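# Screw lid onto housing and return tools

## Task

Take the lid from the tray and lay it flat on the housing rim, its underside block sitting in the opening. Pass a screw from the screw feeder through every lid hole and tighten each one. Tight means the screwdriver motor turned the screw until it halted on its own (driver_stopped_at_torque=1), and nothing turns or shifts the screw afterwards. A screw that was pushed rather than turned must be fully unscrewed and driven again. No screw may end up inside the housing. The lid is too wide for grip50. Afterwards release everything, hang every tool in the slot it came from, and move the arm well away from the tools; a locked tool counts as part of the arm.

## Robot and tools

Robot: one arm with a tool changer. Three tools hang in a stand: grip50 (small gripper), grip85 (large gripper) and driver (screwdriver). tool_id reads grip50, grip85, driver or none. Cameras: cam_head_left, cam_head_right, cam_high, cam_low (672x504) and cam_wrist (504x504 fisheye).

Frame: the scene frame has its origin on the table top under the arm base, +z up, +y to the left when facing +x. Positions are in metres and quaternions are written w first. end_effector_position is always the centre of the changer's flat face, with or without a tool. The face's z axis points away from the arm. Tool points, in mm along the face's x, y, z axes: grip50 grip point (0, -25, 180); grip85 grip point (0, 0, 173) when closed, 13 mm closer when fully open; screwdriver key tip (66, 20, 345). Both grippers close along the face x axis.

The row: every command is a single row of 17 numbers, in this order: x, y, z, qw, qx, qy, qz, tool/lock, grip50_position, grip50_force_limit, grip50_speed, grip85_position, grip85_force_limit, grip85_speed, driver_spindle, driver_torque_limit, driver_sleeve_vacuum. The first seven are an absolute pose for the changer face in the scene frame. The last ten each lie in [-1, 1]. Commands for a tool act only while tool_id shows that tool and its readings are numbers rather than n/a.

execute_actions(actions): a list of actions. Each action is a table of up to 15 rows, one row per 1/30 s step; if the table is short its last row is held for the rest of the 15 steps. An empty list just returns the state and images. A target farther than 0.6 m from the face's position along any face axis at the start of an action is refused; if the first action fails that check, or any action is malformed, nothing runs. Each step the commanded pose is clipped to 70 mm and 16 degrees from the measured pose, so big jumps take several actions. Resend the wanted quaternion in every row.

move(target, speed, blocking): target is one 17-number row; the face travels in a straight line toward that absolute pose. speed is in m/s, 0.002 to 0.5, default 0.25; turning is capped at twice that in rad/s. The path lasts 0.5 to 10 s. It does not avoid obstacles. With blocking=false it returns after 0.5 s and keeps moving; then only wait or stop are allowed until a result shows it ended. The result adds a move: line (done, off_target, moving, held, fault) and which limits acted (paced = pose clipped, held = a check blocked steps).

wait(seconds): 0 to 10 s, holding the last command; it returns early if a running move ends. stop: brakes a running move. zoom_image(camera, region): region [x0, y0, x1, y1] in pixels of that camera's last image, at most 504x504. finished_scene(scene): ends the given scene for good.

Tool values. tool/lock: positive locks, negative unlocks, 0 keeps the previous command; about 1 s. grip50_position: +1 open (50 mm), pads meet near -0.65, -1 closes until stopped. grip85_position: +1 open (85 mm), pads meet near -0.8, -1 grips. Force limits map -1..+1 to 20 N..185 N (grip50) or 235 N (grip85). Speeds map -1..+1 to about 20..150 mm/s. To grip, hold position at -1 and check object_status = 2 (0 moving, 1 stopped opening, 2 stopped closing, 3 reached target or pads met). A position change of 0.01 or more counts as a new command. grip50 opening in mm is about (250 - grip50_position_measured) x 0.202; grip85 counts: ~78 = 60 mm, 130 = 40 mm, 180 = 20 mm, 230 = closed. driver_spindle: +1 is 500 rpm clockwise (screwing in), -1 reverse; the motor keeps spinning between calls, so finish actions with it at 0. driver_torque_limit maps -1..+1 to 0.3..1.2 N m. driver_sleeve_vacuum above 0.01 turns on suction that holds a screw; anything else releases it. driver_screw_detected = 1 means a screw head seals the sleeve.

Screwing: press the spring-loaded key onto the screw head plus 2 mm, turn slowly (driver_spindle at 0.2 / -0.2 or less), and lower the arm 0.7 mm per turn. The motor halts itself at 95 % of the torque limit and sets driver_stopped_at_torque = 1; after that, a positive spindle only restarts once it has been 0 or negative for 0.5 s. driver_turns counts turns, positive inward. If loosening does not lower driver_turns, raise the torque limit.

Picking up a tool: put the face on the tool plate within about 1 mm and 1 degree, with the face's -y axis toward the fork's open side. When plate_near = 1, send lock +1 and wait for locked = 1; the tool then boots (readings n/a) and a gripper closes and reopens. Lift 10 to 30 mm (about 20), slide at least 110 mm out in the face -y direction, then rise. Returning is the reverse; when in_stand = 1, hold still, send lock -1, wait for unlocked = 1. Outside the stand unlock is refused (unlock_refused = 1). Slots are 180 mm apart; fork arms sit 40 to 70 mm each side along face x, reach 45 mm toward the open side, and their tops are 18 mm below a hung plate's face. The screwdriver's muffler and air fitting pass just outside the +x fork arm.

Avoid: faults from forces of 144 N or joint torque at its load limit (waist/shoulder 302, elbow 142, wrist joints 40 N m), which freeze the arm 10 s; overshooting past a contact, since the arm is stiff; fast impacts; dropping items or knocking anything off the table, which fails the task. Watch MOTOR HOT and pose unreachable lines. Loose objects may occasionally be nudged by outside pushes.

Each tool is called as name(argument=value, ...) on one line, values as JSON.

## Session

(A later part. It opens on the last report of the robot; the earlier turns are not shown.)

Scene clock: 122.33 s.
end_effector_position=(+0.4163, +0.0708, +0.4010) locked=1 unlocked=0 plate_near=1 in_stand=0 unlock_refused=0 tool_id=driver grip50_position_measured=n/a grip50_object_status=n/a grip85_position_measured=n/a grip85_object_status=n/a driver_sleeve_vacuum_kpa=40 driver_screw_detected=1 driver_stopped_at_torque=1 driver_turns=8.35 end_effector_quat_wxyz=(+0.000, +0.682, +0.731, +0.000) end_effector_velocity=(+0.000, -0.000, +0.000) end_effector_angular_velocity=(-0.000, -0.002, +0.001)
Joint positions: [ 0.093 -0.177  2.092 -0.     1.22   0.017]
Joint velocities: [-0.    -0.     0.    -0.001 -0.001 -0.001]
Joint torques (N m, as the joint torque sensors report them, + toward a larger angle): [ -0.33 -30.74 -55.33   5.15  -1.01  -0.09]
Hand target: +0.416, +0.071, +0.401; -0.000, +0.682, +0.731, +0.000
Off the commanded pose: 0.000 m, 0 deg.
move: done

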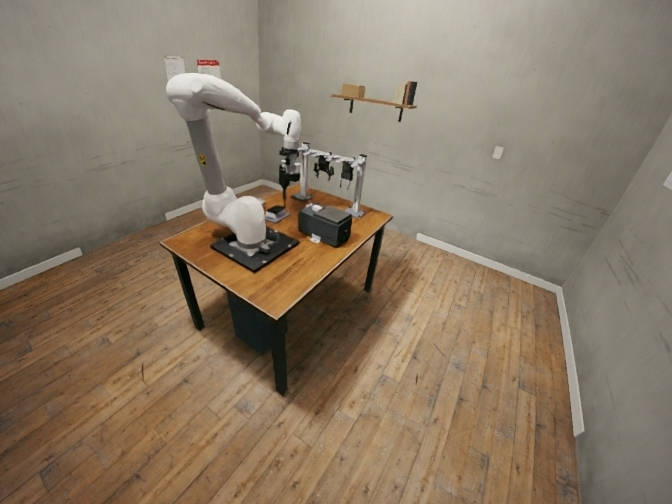

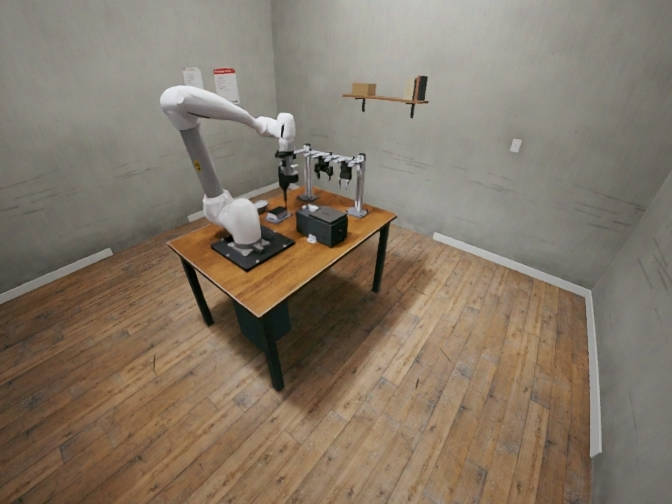

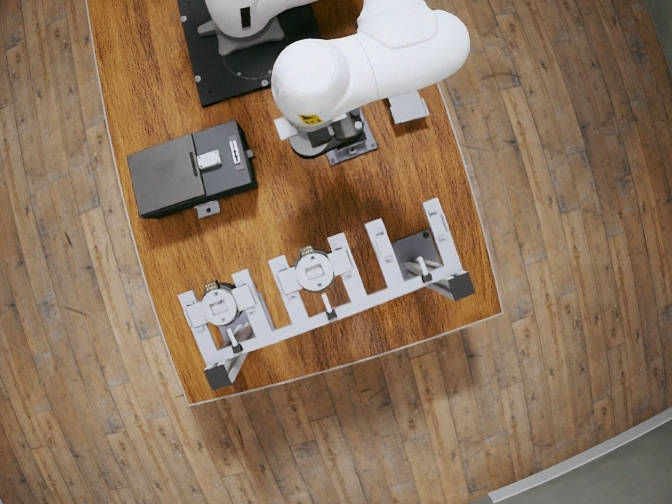

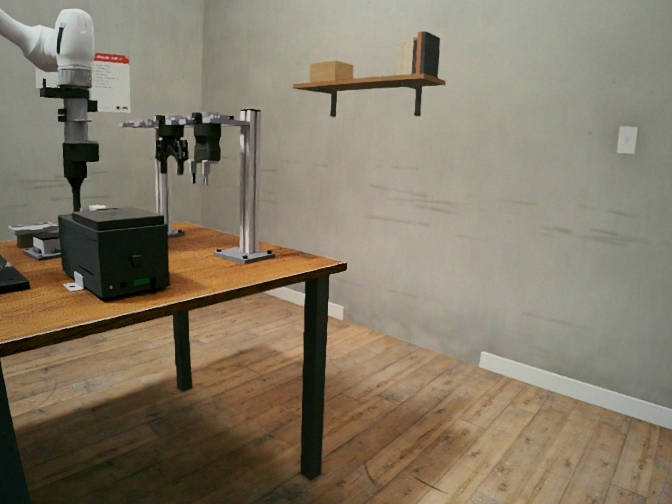

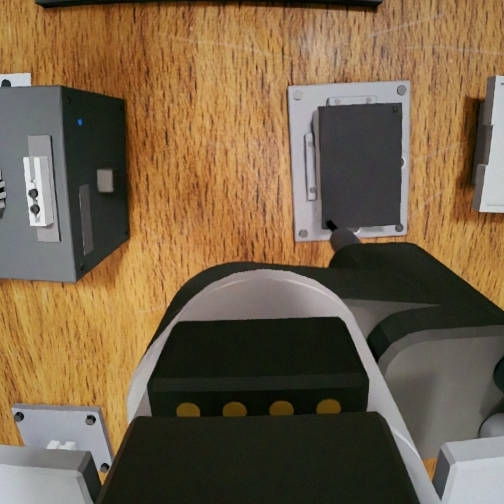

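move(target=[0.4163,0.0708,0.433,0,0.6820,0.7314,0,0,0,0,0,1,-0.5,-1,0,0,0], speed=0.06)

zoom_image(camera="cam_wrist", region=[315, 205, 340, 230])

move(target=[0.388,-0.09,0.54,0,0.6820,0.7314,0,0,0,0,0,1,-0.5,-1,0,0,0], speed=0.25)

move(target=[0.3739,-0.1680,0.530,0,0.6820,0.7314,0,0,0,0,0,1,-0.5,-1,0,0,0], speed=0.2)

zoom_image(camera="cam_wrist", region=[305, 185, 355, 235])

Scene clock: 123.33 s.
end_effector_position=(+0.4162, +0.0708, +0.4330) locked=1 unlocked=0 plate_near=1 in_stand=0 unlock_refused=0 tool_id=driver grip50_position_measured=n/a grip50_object_status=n/a grip85_position_measured=n/a grip85_object_status=n/a driver_sleeve_vacuum_kpa=0 driver_screw_detected=0 driver_stopped_at_torque=1 driver_turns=8.35 end_effector_quat_wxyz=(-0.000, +0.682, +0.731, -0.000) end_effector_velocity=(-0.000, +0.000, +0.001) end_effector_angular_velocity=(+0.001, +0.000, +0.001)
Joint positions: [ 0.093 -0.195  2.046 -0.     1.284  0.017]
Joint velocities: [ 0.001 -0.    -0.001  0.001  0.001 -0.   ]
Joint torques (N m, as the joint torque sensors report them, + toward a larger angle): [ -0.92 -33.52 -59.38   4.8   -0.49  -0.03]
Hand target: +0.416, +0.071, +0.433; +0.000, +0.682, +0.731, -0.000
Off the commanded pose: 0.000 m, 0 deg.
move: done

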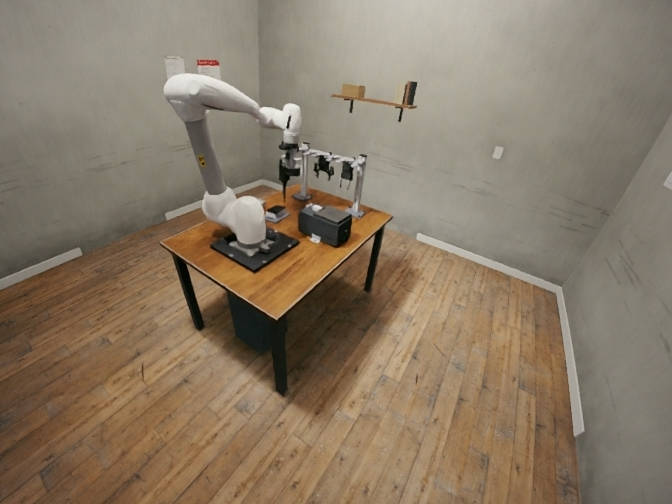

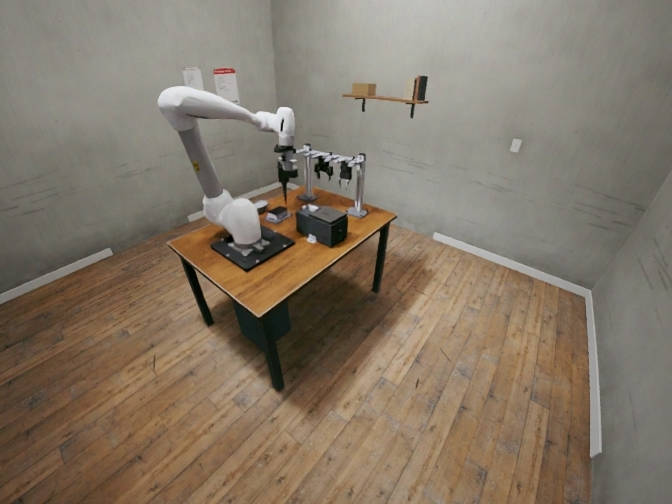

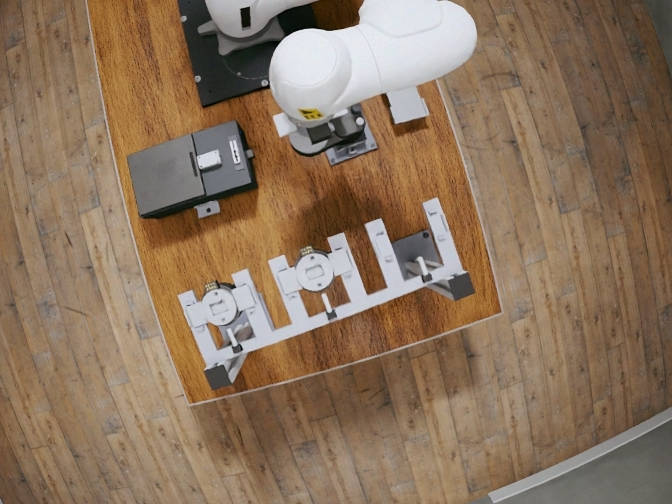

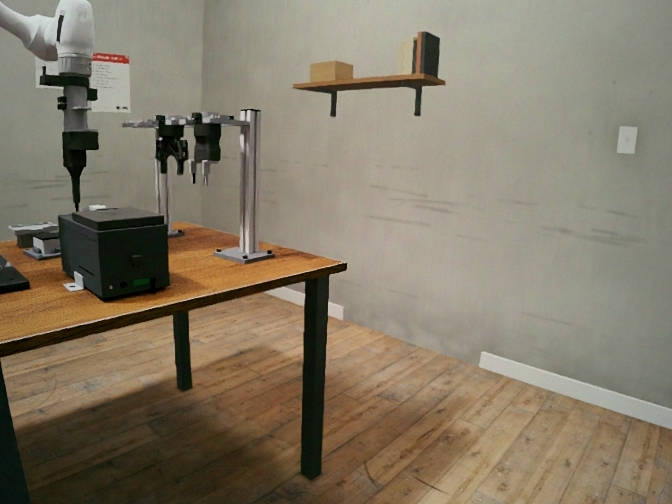

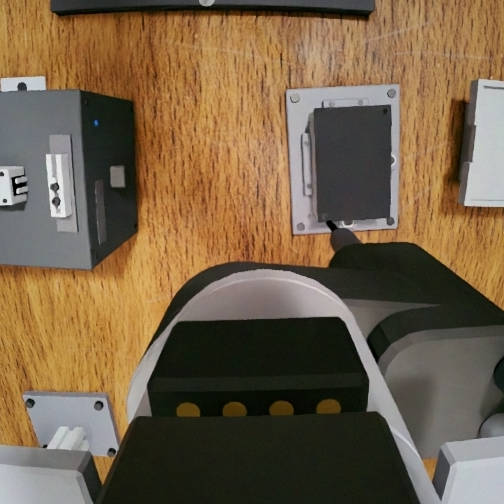

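Region (315, 205, 340, 230) of cam_wrist's 504x504 image, scaled by 20.160, with more detail than that image has.

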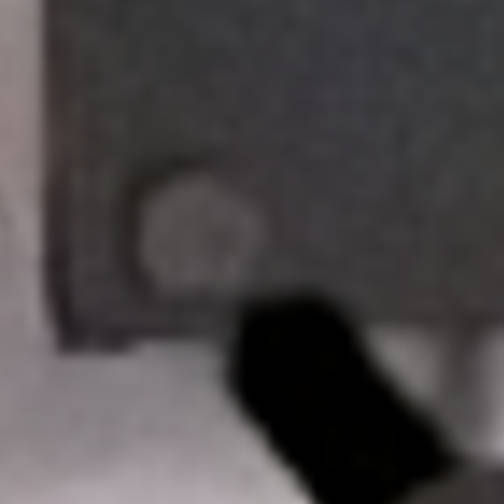

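Scene clock: 124.57 s.
end_effector_position=(+0.3877, -0.0899, +0.5401) locked=1 unlocked=0 plate_near=1 in_stand=0 unlock_refused=0 tool_id=driver grip50_position_measured=n/a grip50_object_status=n/a grip85_position_measured=n/a grip85_object_status=n/a driver_sleeve_vacuum_kpa=0 driver_screw_detected=0 driver_stopped_at_torque=1 driver_turns=8.35 end_effector_quat_wxyz=(+0.000, +0.682, +0.731, -0.000) end_effector_velocity=(+0.001, -0.000, -0.000) end_effector_angular_velocity=(+0.001, +0.001, -0.000)
Joint positions: [-0.313 -0.271  1.908  0.002  1.498 -0.389]
Joint velocities: [-0.001  0.001 -0.001  0.     0.001 -0.   ]
Joint torques (N m, as the joint torque sensors report them, + toward a larger angle): [  0.92 -24.19 -61.2    5.31  -0.25  -0.09]
Hand target: +0.388, -0.090, +0.540; +0.000, +0.682, +0.731, -0.000
Off the commanded pose: 0.000 m, 0 deg.
move: done

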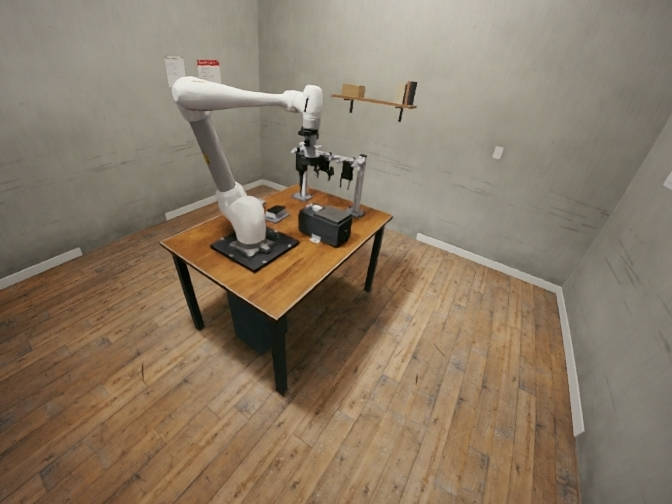

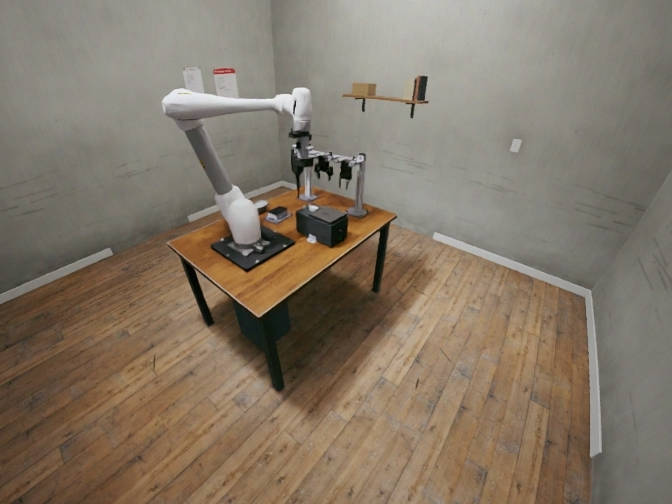

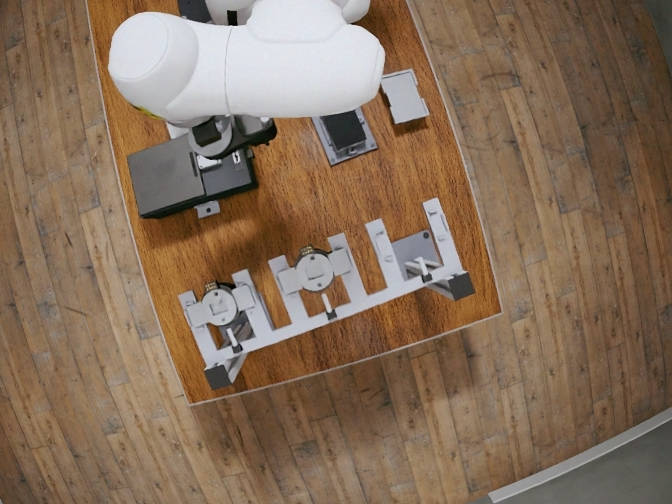

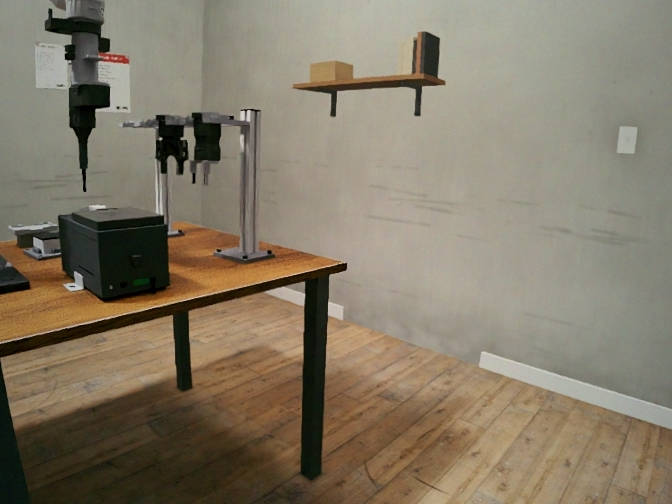

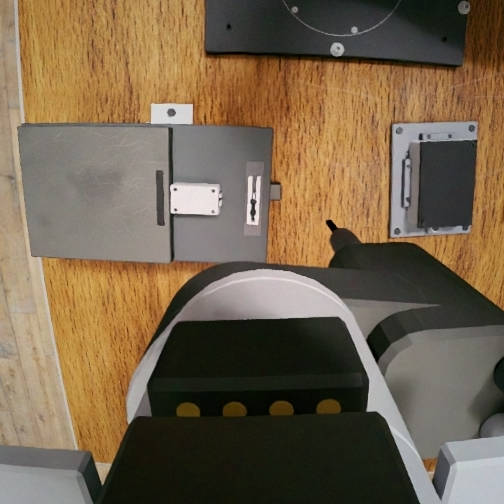

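Scene clock: 125.40 s.
end_effector_position=(+0.3740, -0.1679, +0.5299) locked=1 unlocked=0 plate_near=1 in_stand=0 unlock_refused=0 tool_id=driver grip50_position_measured=n/a grip50_object_status=n/a grip85_position_measured=n/a grip85_object_status=n/a driver_sleeve_vacuum_kpa=0 driver_screw_detected=0 driver_stopped_at_torque=1 driver_turns=8.35 end_effector_quat_wxyz=(-0.000, +0.682, +0.731, -0.000) end_effector_velocity=(+0.000, -0.001, +0.001) end_effector_angular_velocity=(-0.001, -0.002, -0.000)
Joint positions: [-0.506 -0.248  1.91   0.003  1.474 -0.582]
Joint velocities: [-0.001  0.    -0.001 -0.    -0.001 -0.001]
Joint torques (N m, as the joint torque sensors report them, + toward a larger angle): [ -0.27 -29.36 -60.51   5.11  -0.27   0.2 ]
Hand target: +0.374, -0.168, +0.530; -0.000, +0.682, +0.731, -0.000
Off the commanded pose: 0.000 m, 0 deg.
move: done

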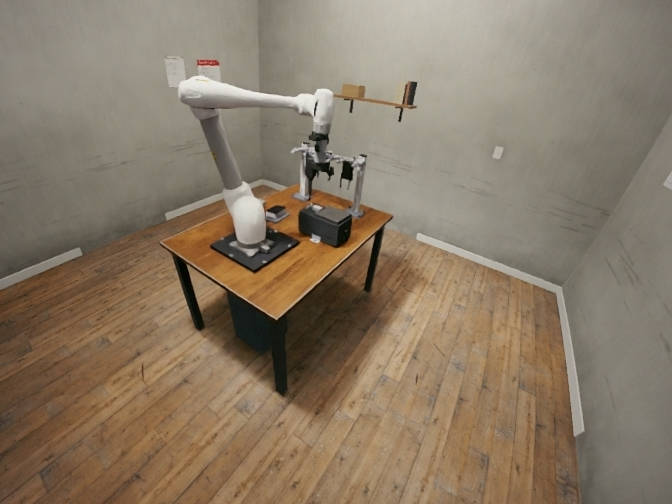

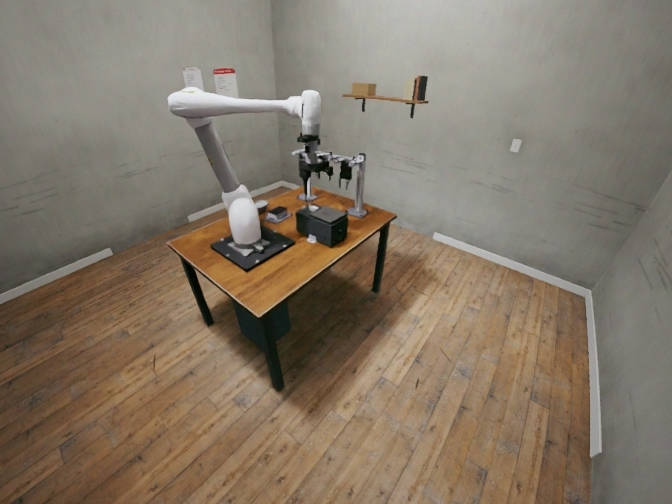

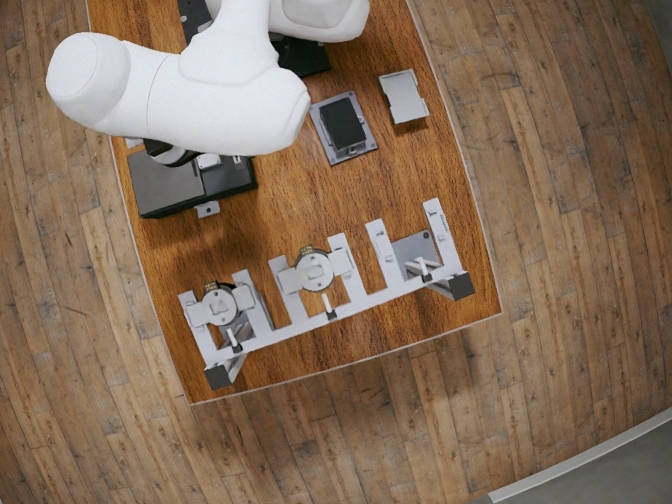

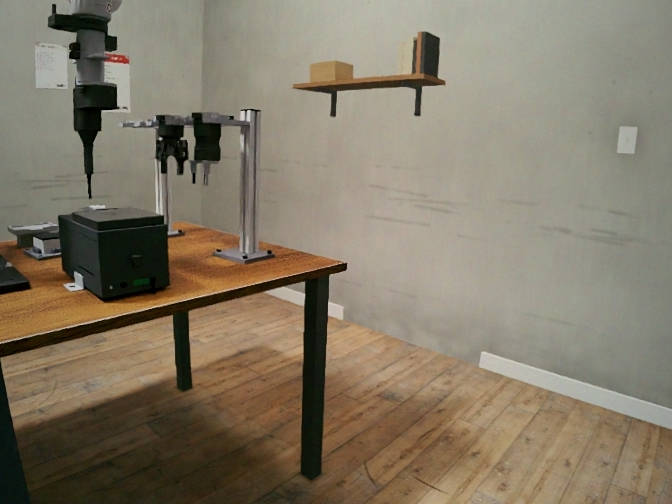

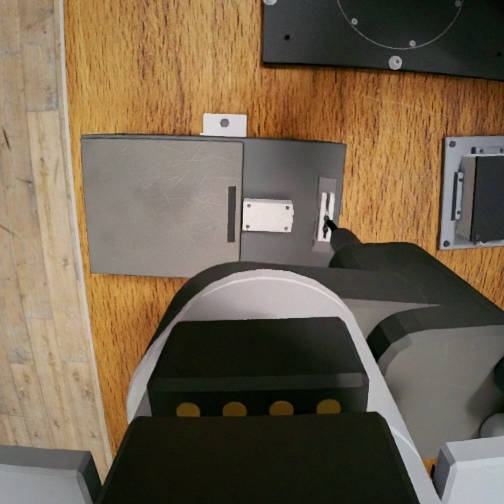

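Region (305, 185, 355, 235) of cam_wrist's 504x504 image, scaled by 10.080, with more detail than that image has.

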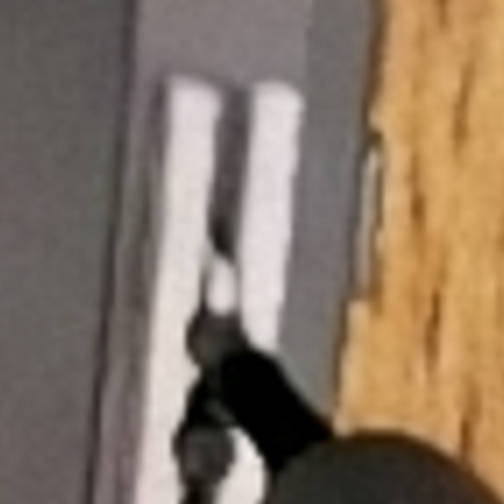

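move(target=[0.3738,-0.1682,0.5160,0,0.6820,0.7314,0,0,0,0,0,1,-0.5,-1,0,0,1], speed=0.03)

move(target=[0.3738,-0.1682,0.5103,0,0.6820,0.7314,0,0,0,0,0,1,-0.5,-1,0.15,0,1], speed=0.005)

execute_actions(actions=[[[0.3738,-0.1682,0.5103,0,0.6820,0.7314,0,0,0,0,0,1,-0.5,-1,0.15,0,1],[0.3738,-0.1682,0.5103,0,0.6820,0.7314,0,0,0,0,0,1,-0.5,-1,0.15,0,1],[0.3738,-0.1682,0.5103,0,0.6820,0.7314,0,0,0,0,0,1,-0.5,-1,0.15,0,1],[0.3738,-0.1682,0.5103,0,0.6820,0.7314,0,0,0,0,0,1,-0.5,-1,0.15,0,1],[0.3738,-0.1682,0.5103,0,0.6820,0.7314,0,0,0,0,0,1,-0.5,-1,0.15,0,1],[0.3738,-0.1682,0.5103,0,0.6820,0.7314,0,0,0,0,0,1,-0.5,-1,0.15,0,1],[0.3738,-0.1682,0.5103,0,0.6820,0.7314,0,0,0,0,0,1,-0.5,-1,0.15,0,1],[0.3738,-0.1682,0.5103,0,0.6820,0.7314,0,0,0,0,0,1,-0.5,-1,0.15,0,1],[0.3738,-0.1682,0.5103,0,0.6820,0.7314,0,0,0,0,0,1,-0.5,-1,0.15,0,1],[0.3738,-0.1682,0.5103,0,0.6820,0.7314,0,0,0,0,0,1,-0.5,-1,0,0,1]]])

Scene clock: 126.43 s.
end_effector_position=(+0.3738, -0.1682, +0.5160) locked=1 unlocked=0 plate_near=1 in_stand=0 unlock_refused=0 tool_id=driver grip50_position_measured=n/a grip50_object_status=n/a grip85_position_measured=n/a grip85_object_status=n/a driver_sleeve_vacuum_kpa=14 driver_screw_detected=0 driver_stopped_at_torque=1 driver_turns=8.35 end_effector_quat_wxyz=(+0.000, +0.682, +0.731, +0.000) end_effector_velocity=(-0.000, -0.000, -0.001) end_effector_angular_velocity=(-0.000, +0.001, -0.000)
Joint positions: [-0.507 -0.246  1.933  0.003  1.449 -0.583]
Joint velocities: [-0.     0.     0.001 -0.001 -0.     0.001]
Joint torques (N m, as the joint torque sensors report them, + toward a larger angle): [ -0.72 -28.4  -61.45   5.14  -0.02   0.06]
Hand target: +0.374, -0.168, +0.516; -0.000, +0.682, +0.731, +0.000
Off the commanded pose: 0.000 m, 0 deg.
move: done

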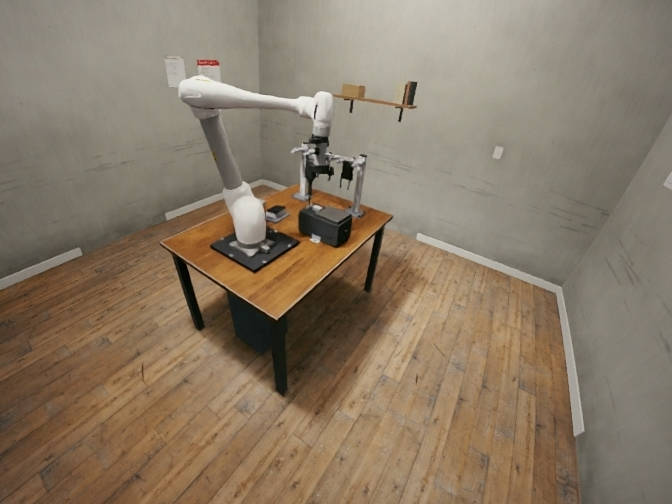

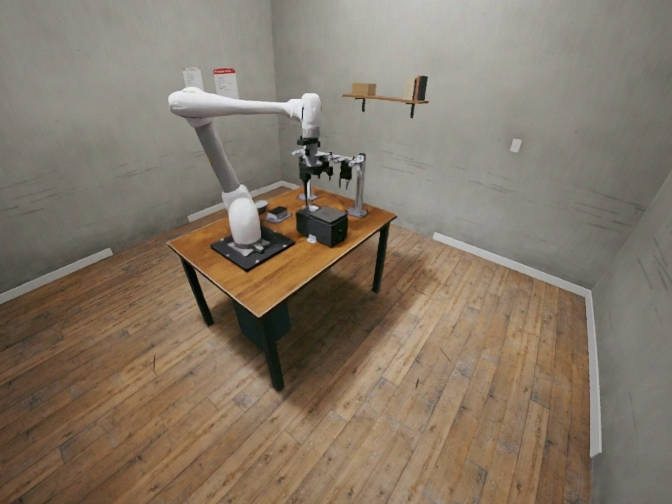

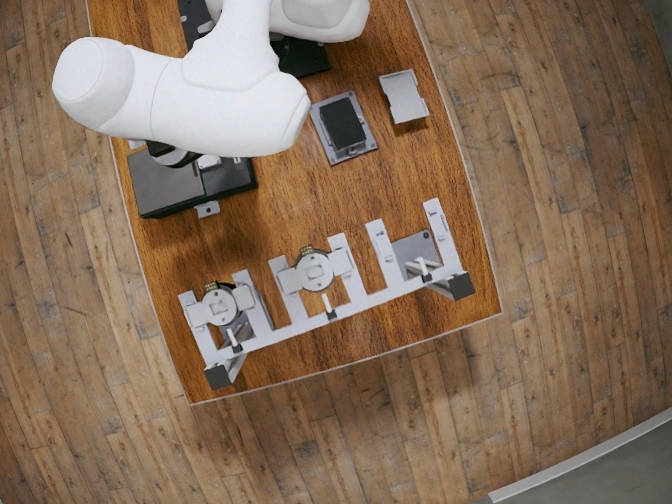

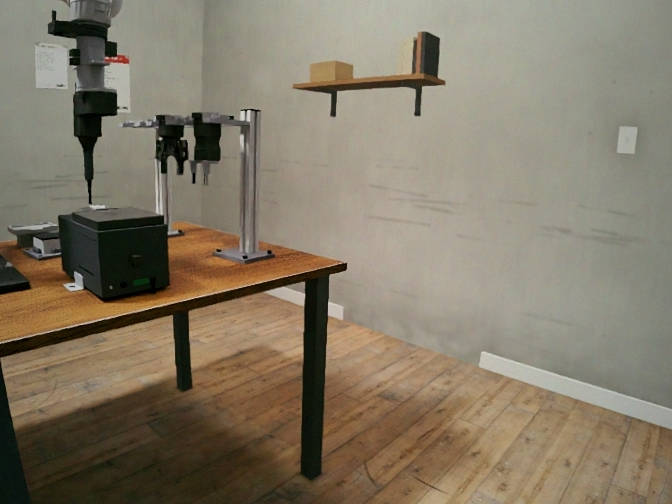

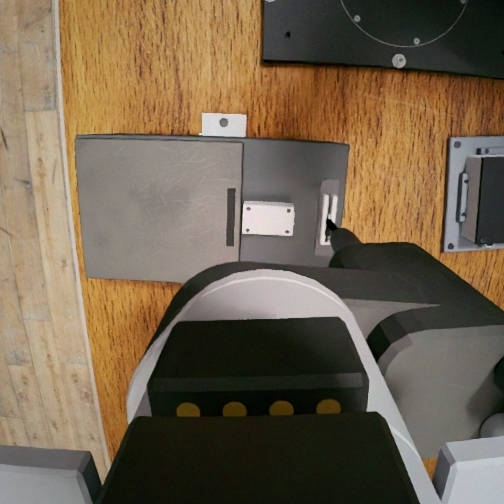

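Scene clock: 127.80 s.
end_effector_position=(+0.3738, -0.1682, +0.5103) locked=1 unlocked=0 plate_near=1 in_stand=0 unlock_refused=0 tool_id=driver grip50_position_measured=n/a grip50_object_status=n/a grip85_position_measured=n/a grip85_object_status=n/a driver_sleeve_vacuum_kpa=14 driver_screw_detected=0 driver_stopped_at_torque=0 driver_turns=10.03 end_effector_quat_wxyz=(+0.000, +0.682, +0.731, +0.000) end_effector_velocity=(-0.000, -0.000, -0.000) end_effector_angular_velocity=(-0.000, +0.001, +0.000)
Joint positions: [-0.507 -0.244  1.943  0.003  1.438 -0.583]
Joint velocities: [-0.     0.     0.    -0.001  0.001 -0.   ]
Joint torques (N m, as the joint torque sensors report them, + toward a larger angle): [ -1.49 -27.08 -57.15   4.64  -0.03  -0.1 ]
Hand target: +0.374, -0.168, +0.510; -0.000, +0.682, +0.731, +0.000
Off the commanded pose: 0.000 m, 0 deg.
move: done

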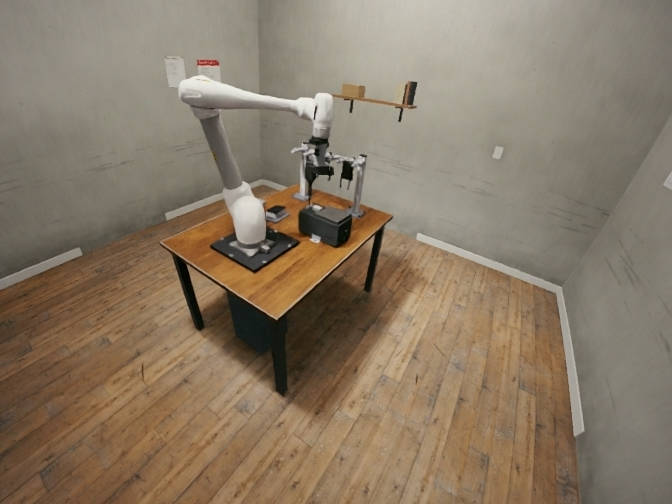

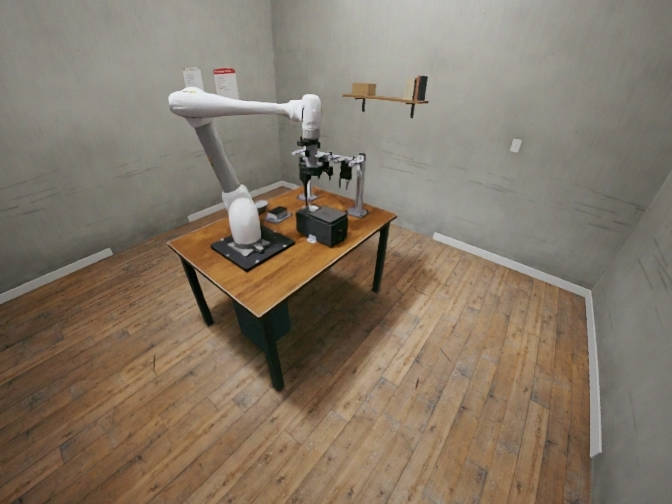

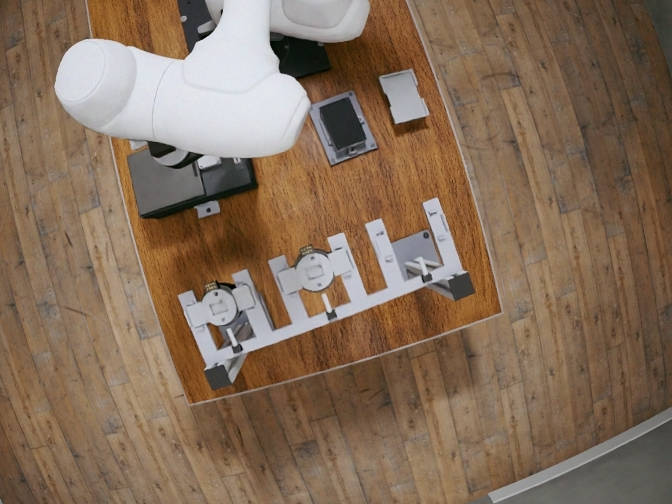

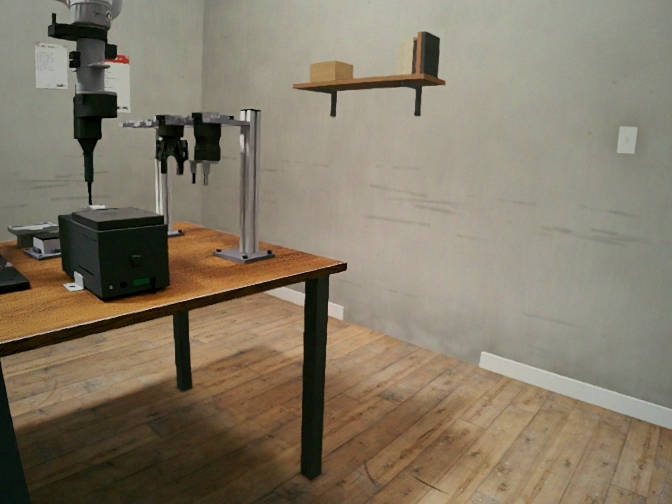

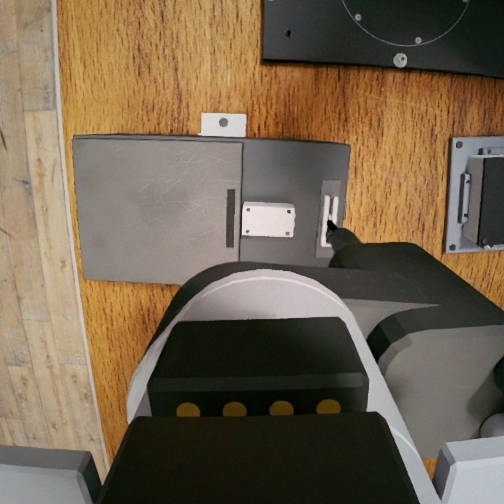

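Scene clock: 128.30 s.
end_effector_position=(+0.3738, -0.1682, +0.5103) locked=1 unlocked=0 plate_near=1 in_stand=0 unlock_refused=0 tool_id=driver grip50_position_measured=n/a grip50_object_status=n/a grip85_position_measured=n/a grip85_object_status=n/a driver_sleeve_vacuum_kpa=14 driver_screw_detected=0 driver_stopped_at_torque=0 driver_turns=10.40 end_effector_quat_wxyz=(-0.000, +0.682, +0.731, +0.000) end_effector_velocity=(+0.000, +0.000, +0.000) end_effector_angular_velocity=(+0.001, +0.000, -0.001)
Joint positions: [-0.507 -0.244  1.943  0.003  1.438 -0.583]
Joint velocities: [ 0.     0.    -0.     0.001  0.     0.001]
Joint torques (N m, as the joint torque sensors report them, + toward a larger angle): [ -0.83 -26.27 -58.08   4.92  -0.24   0.08]
Hand target: +0.374, -0.168, +0.510; -0.000, +0.682, +0.731, +0.000
Off the commanded pose: 0.000 m, 0 deg.
Step readings (end_effector_position):
0: (+0.3738, -0.1682, +0.5103)
1: (+0.3738, -0.1682, +0.5103)
2: (+0.3738, -0.1682, +0.5103)
4: (+0.3738, -0.1682, +0.5103)
8: (+0.3738, -0.1682, +0.5103)
15: end_effector_position above

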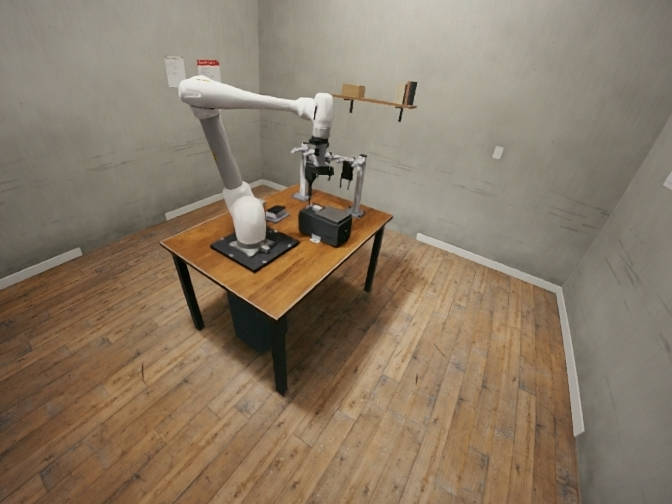

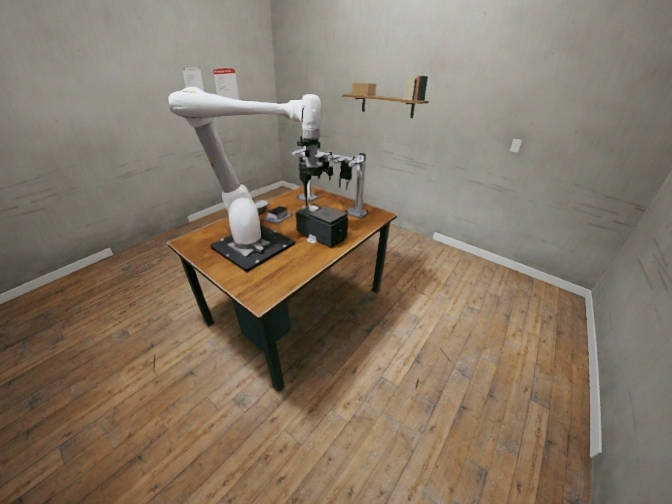

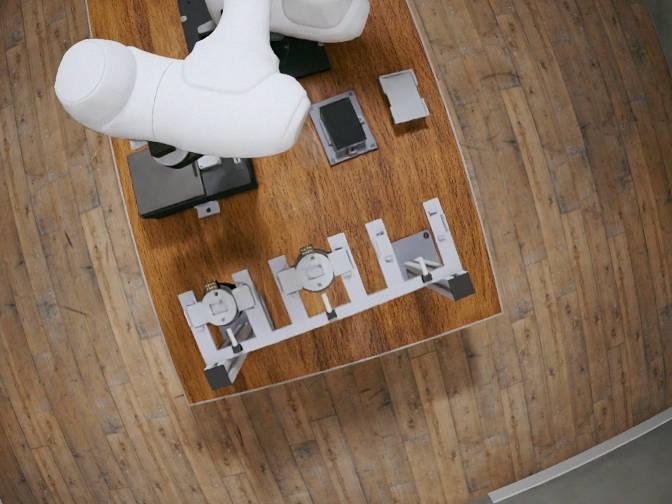

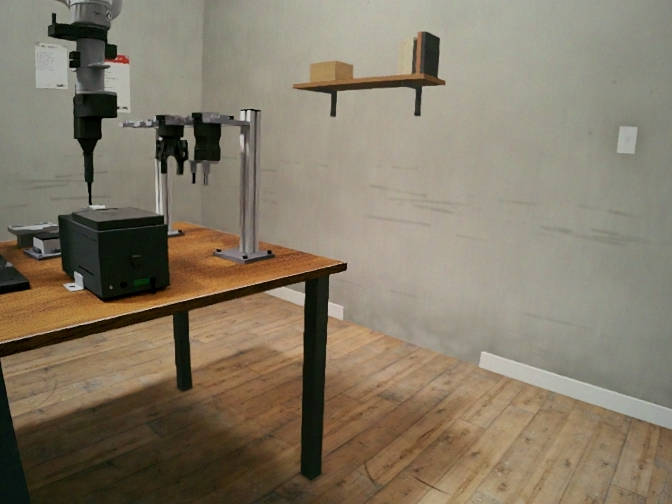

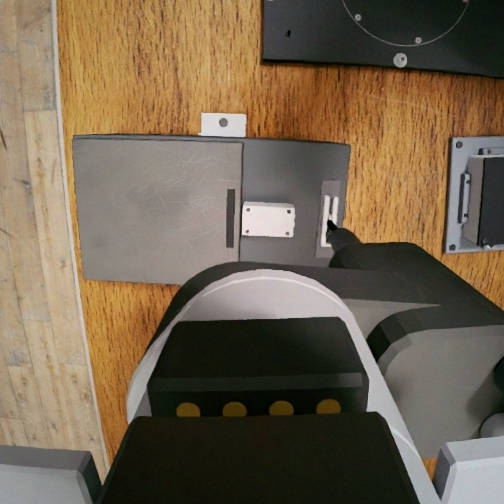

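execute_actions(actions=[[[0.3737,-0.1683,0.5103,0,0.6820,0.7314,0,0,0,0,0,1,-0.5,-1,-0.2,0,1],[0.3736,-0.1684,0.5103,0,0.6820,0.7314,0,0,0,0,0,1,-0.5,-1,-0.2,0,1]],[[0.3736,-0.1684,0.5103,0,0.6820,0.7314,0,0,0,0,0,1,-0.5,-1,-0.2,0,1],[0.3736,-0.1684,0.5103,0,0.6820,0.7314,0,0,0,0,0,1,-0.5,-1,-0.2,0,1],[0.3736,-0.1684,0.5103,0,0.6820,0.7314,0,0,0,0,0,1,-0.5,-1,-0.2,0,1],[0.3736,-0.1684,0.5103,0,0.6820,0.7314,0,0,0,0,0,1,-0.5,-1,-0.2,0,1],[0.3736,-0.1684,0.5103,0,0.6820,0.7314,0,0,0,0,0,1,-0.5,-1,-0.2,0,1],[0.3736,-0.1684,0.5103,0,0.6820,0.7314,0,0,0,0,0,1,-0.5,-1,-0.2,0,1],[0.3736,-0.1684,0.5103,0,0.6820,0.7314,0,0,0,0,0,1,-0.5,-1,-0.2,0,1],[0.3736,-0.1684,0.5103,0,0.6820,0.7314,0,0,0,0,0,1,-0.5,-1,-0.2,0,1],[0.3737,-0.1683,0.5103,0,0.6820,0.7314,0,0,0,0,0,1,-0.5,-1,0,0,1]]])

Scene clock: 129.57 s.
end_effector_position=(+0.3737, -0.1684, +0.5102) locked=1 unlocked=0 plate_near=1 in_stand=0 unlock_refused=0 tool_id=driver grip50_position_measured=n/a grip50_object_status=n/a grip85_position_measured=n/a grip85_object_status=n/a driver_sleeve_vacuum_kpa=14 driver_screw_detected=0 driver_stopped_at_torque=0 driver_turns=9.18 end_effector_quat_wxyz=(-0.000, +0.682, +0.731, -0.000) end_effector_velocity=(+0.000, +0.001, -0.000) end_effector_angular_velocity=(-0.001, -0.001, -0.002)
Joint positions: [-0.507 -0.244  1.943  0.003  1.438 -0.584]
Joint velocities: [ 0.002  0.     0.    -0.    -0.001  0.003]
Joint torques (N m, as the joint torque sensors report them, + toward a larger angle): [ -2.41 -26.42 -57.46   4.8   -0.07   0.19]
Hand target: +0.374, -0.168, +0.510; -0.000, +0.682, +0.731, +0.000
Off the commanded pose: 0.000 m, 0 deg.
Step readings (end_effector_position; steps 1 to 15: 1st action; 16 to 30: 2nd action):
0: (+0.3738, -0.1682, +0.5103)
1: (+0.3738, -0.1682, +0.5103)
2: (+0.3738, -0.1682, +0.5103)
4: (+0.3737, -0.1683, +0.5102)
8: (+0.3737, -0.1684, +0.5102)
15: (+0.3737, -0.1684, +0.5102)
16: (+0.3737, -0.1684, +0.5102)
17: (+0.3737, -0.1684, +0.5102)
19: (+0.3737, -0.1684, +0.5102)
23: (+0.3737, -0.1684, +0.5102)
30: end_effector_position above

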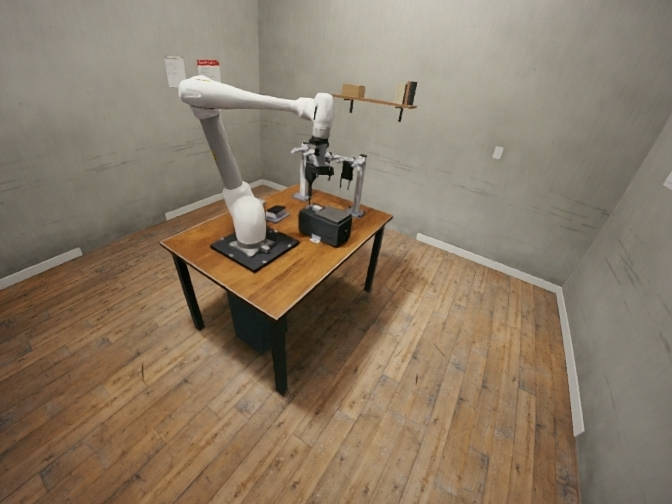

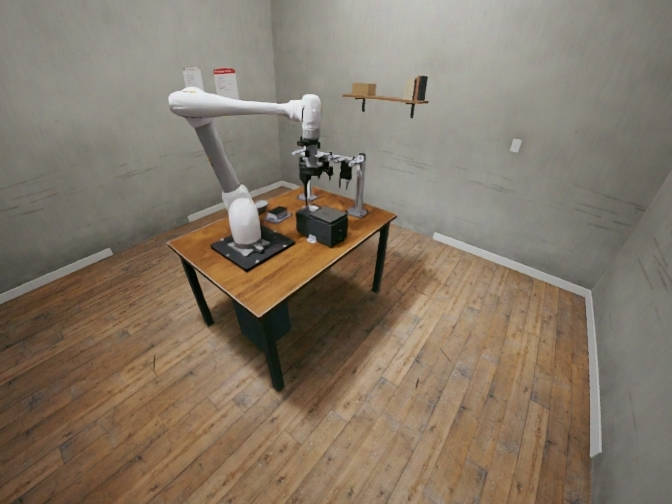

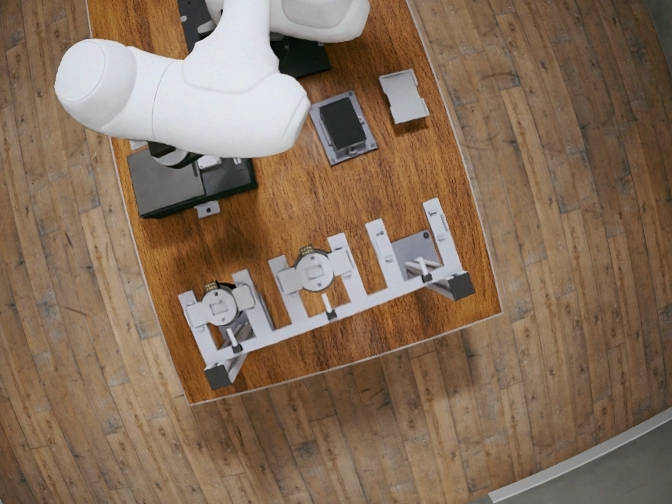

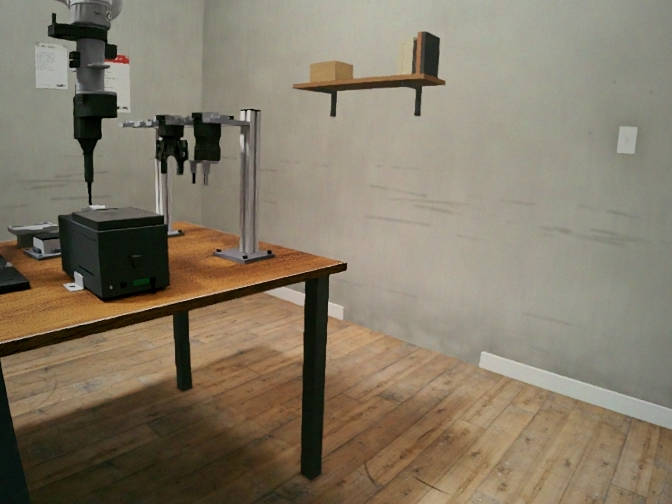

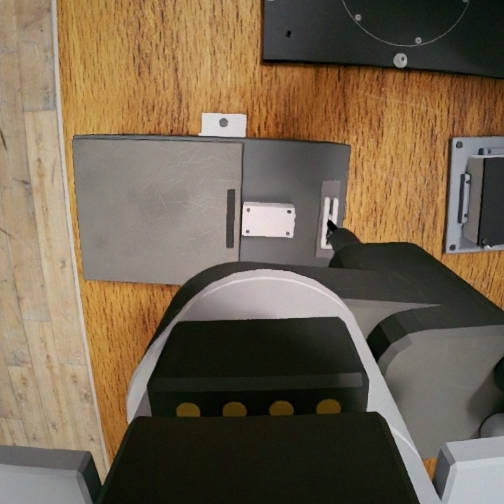

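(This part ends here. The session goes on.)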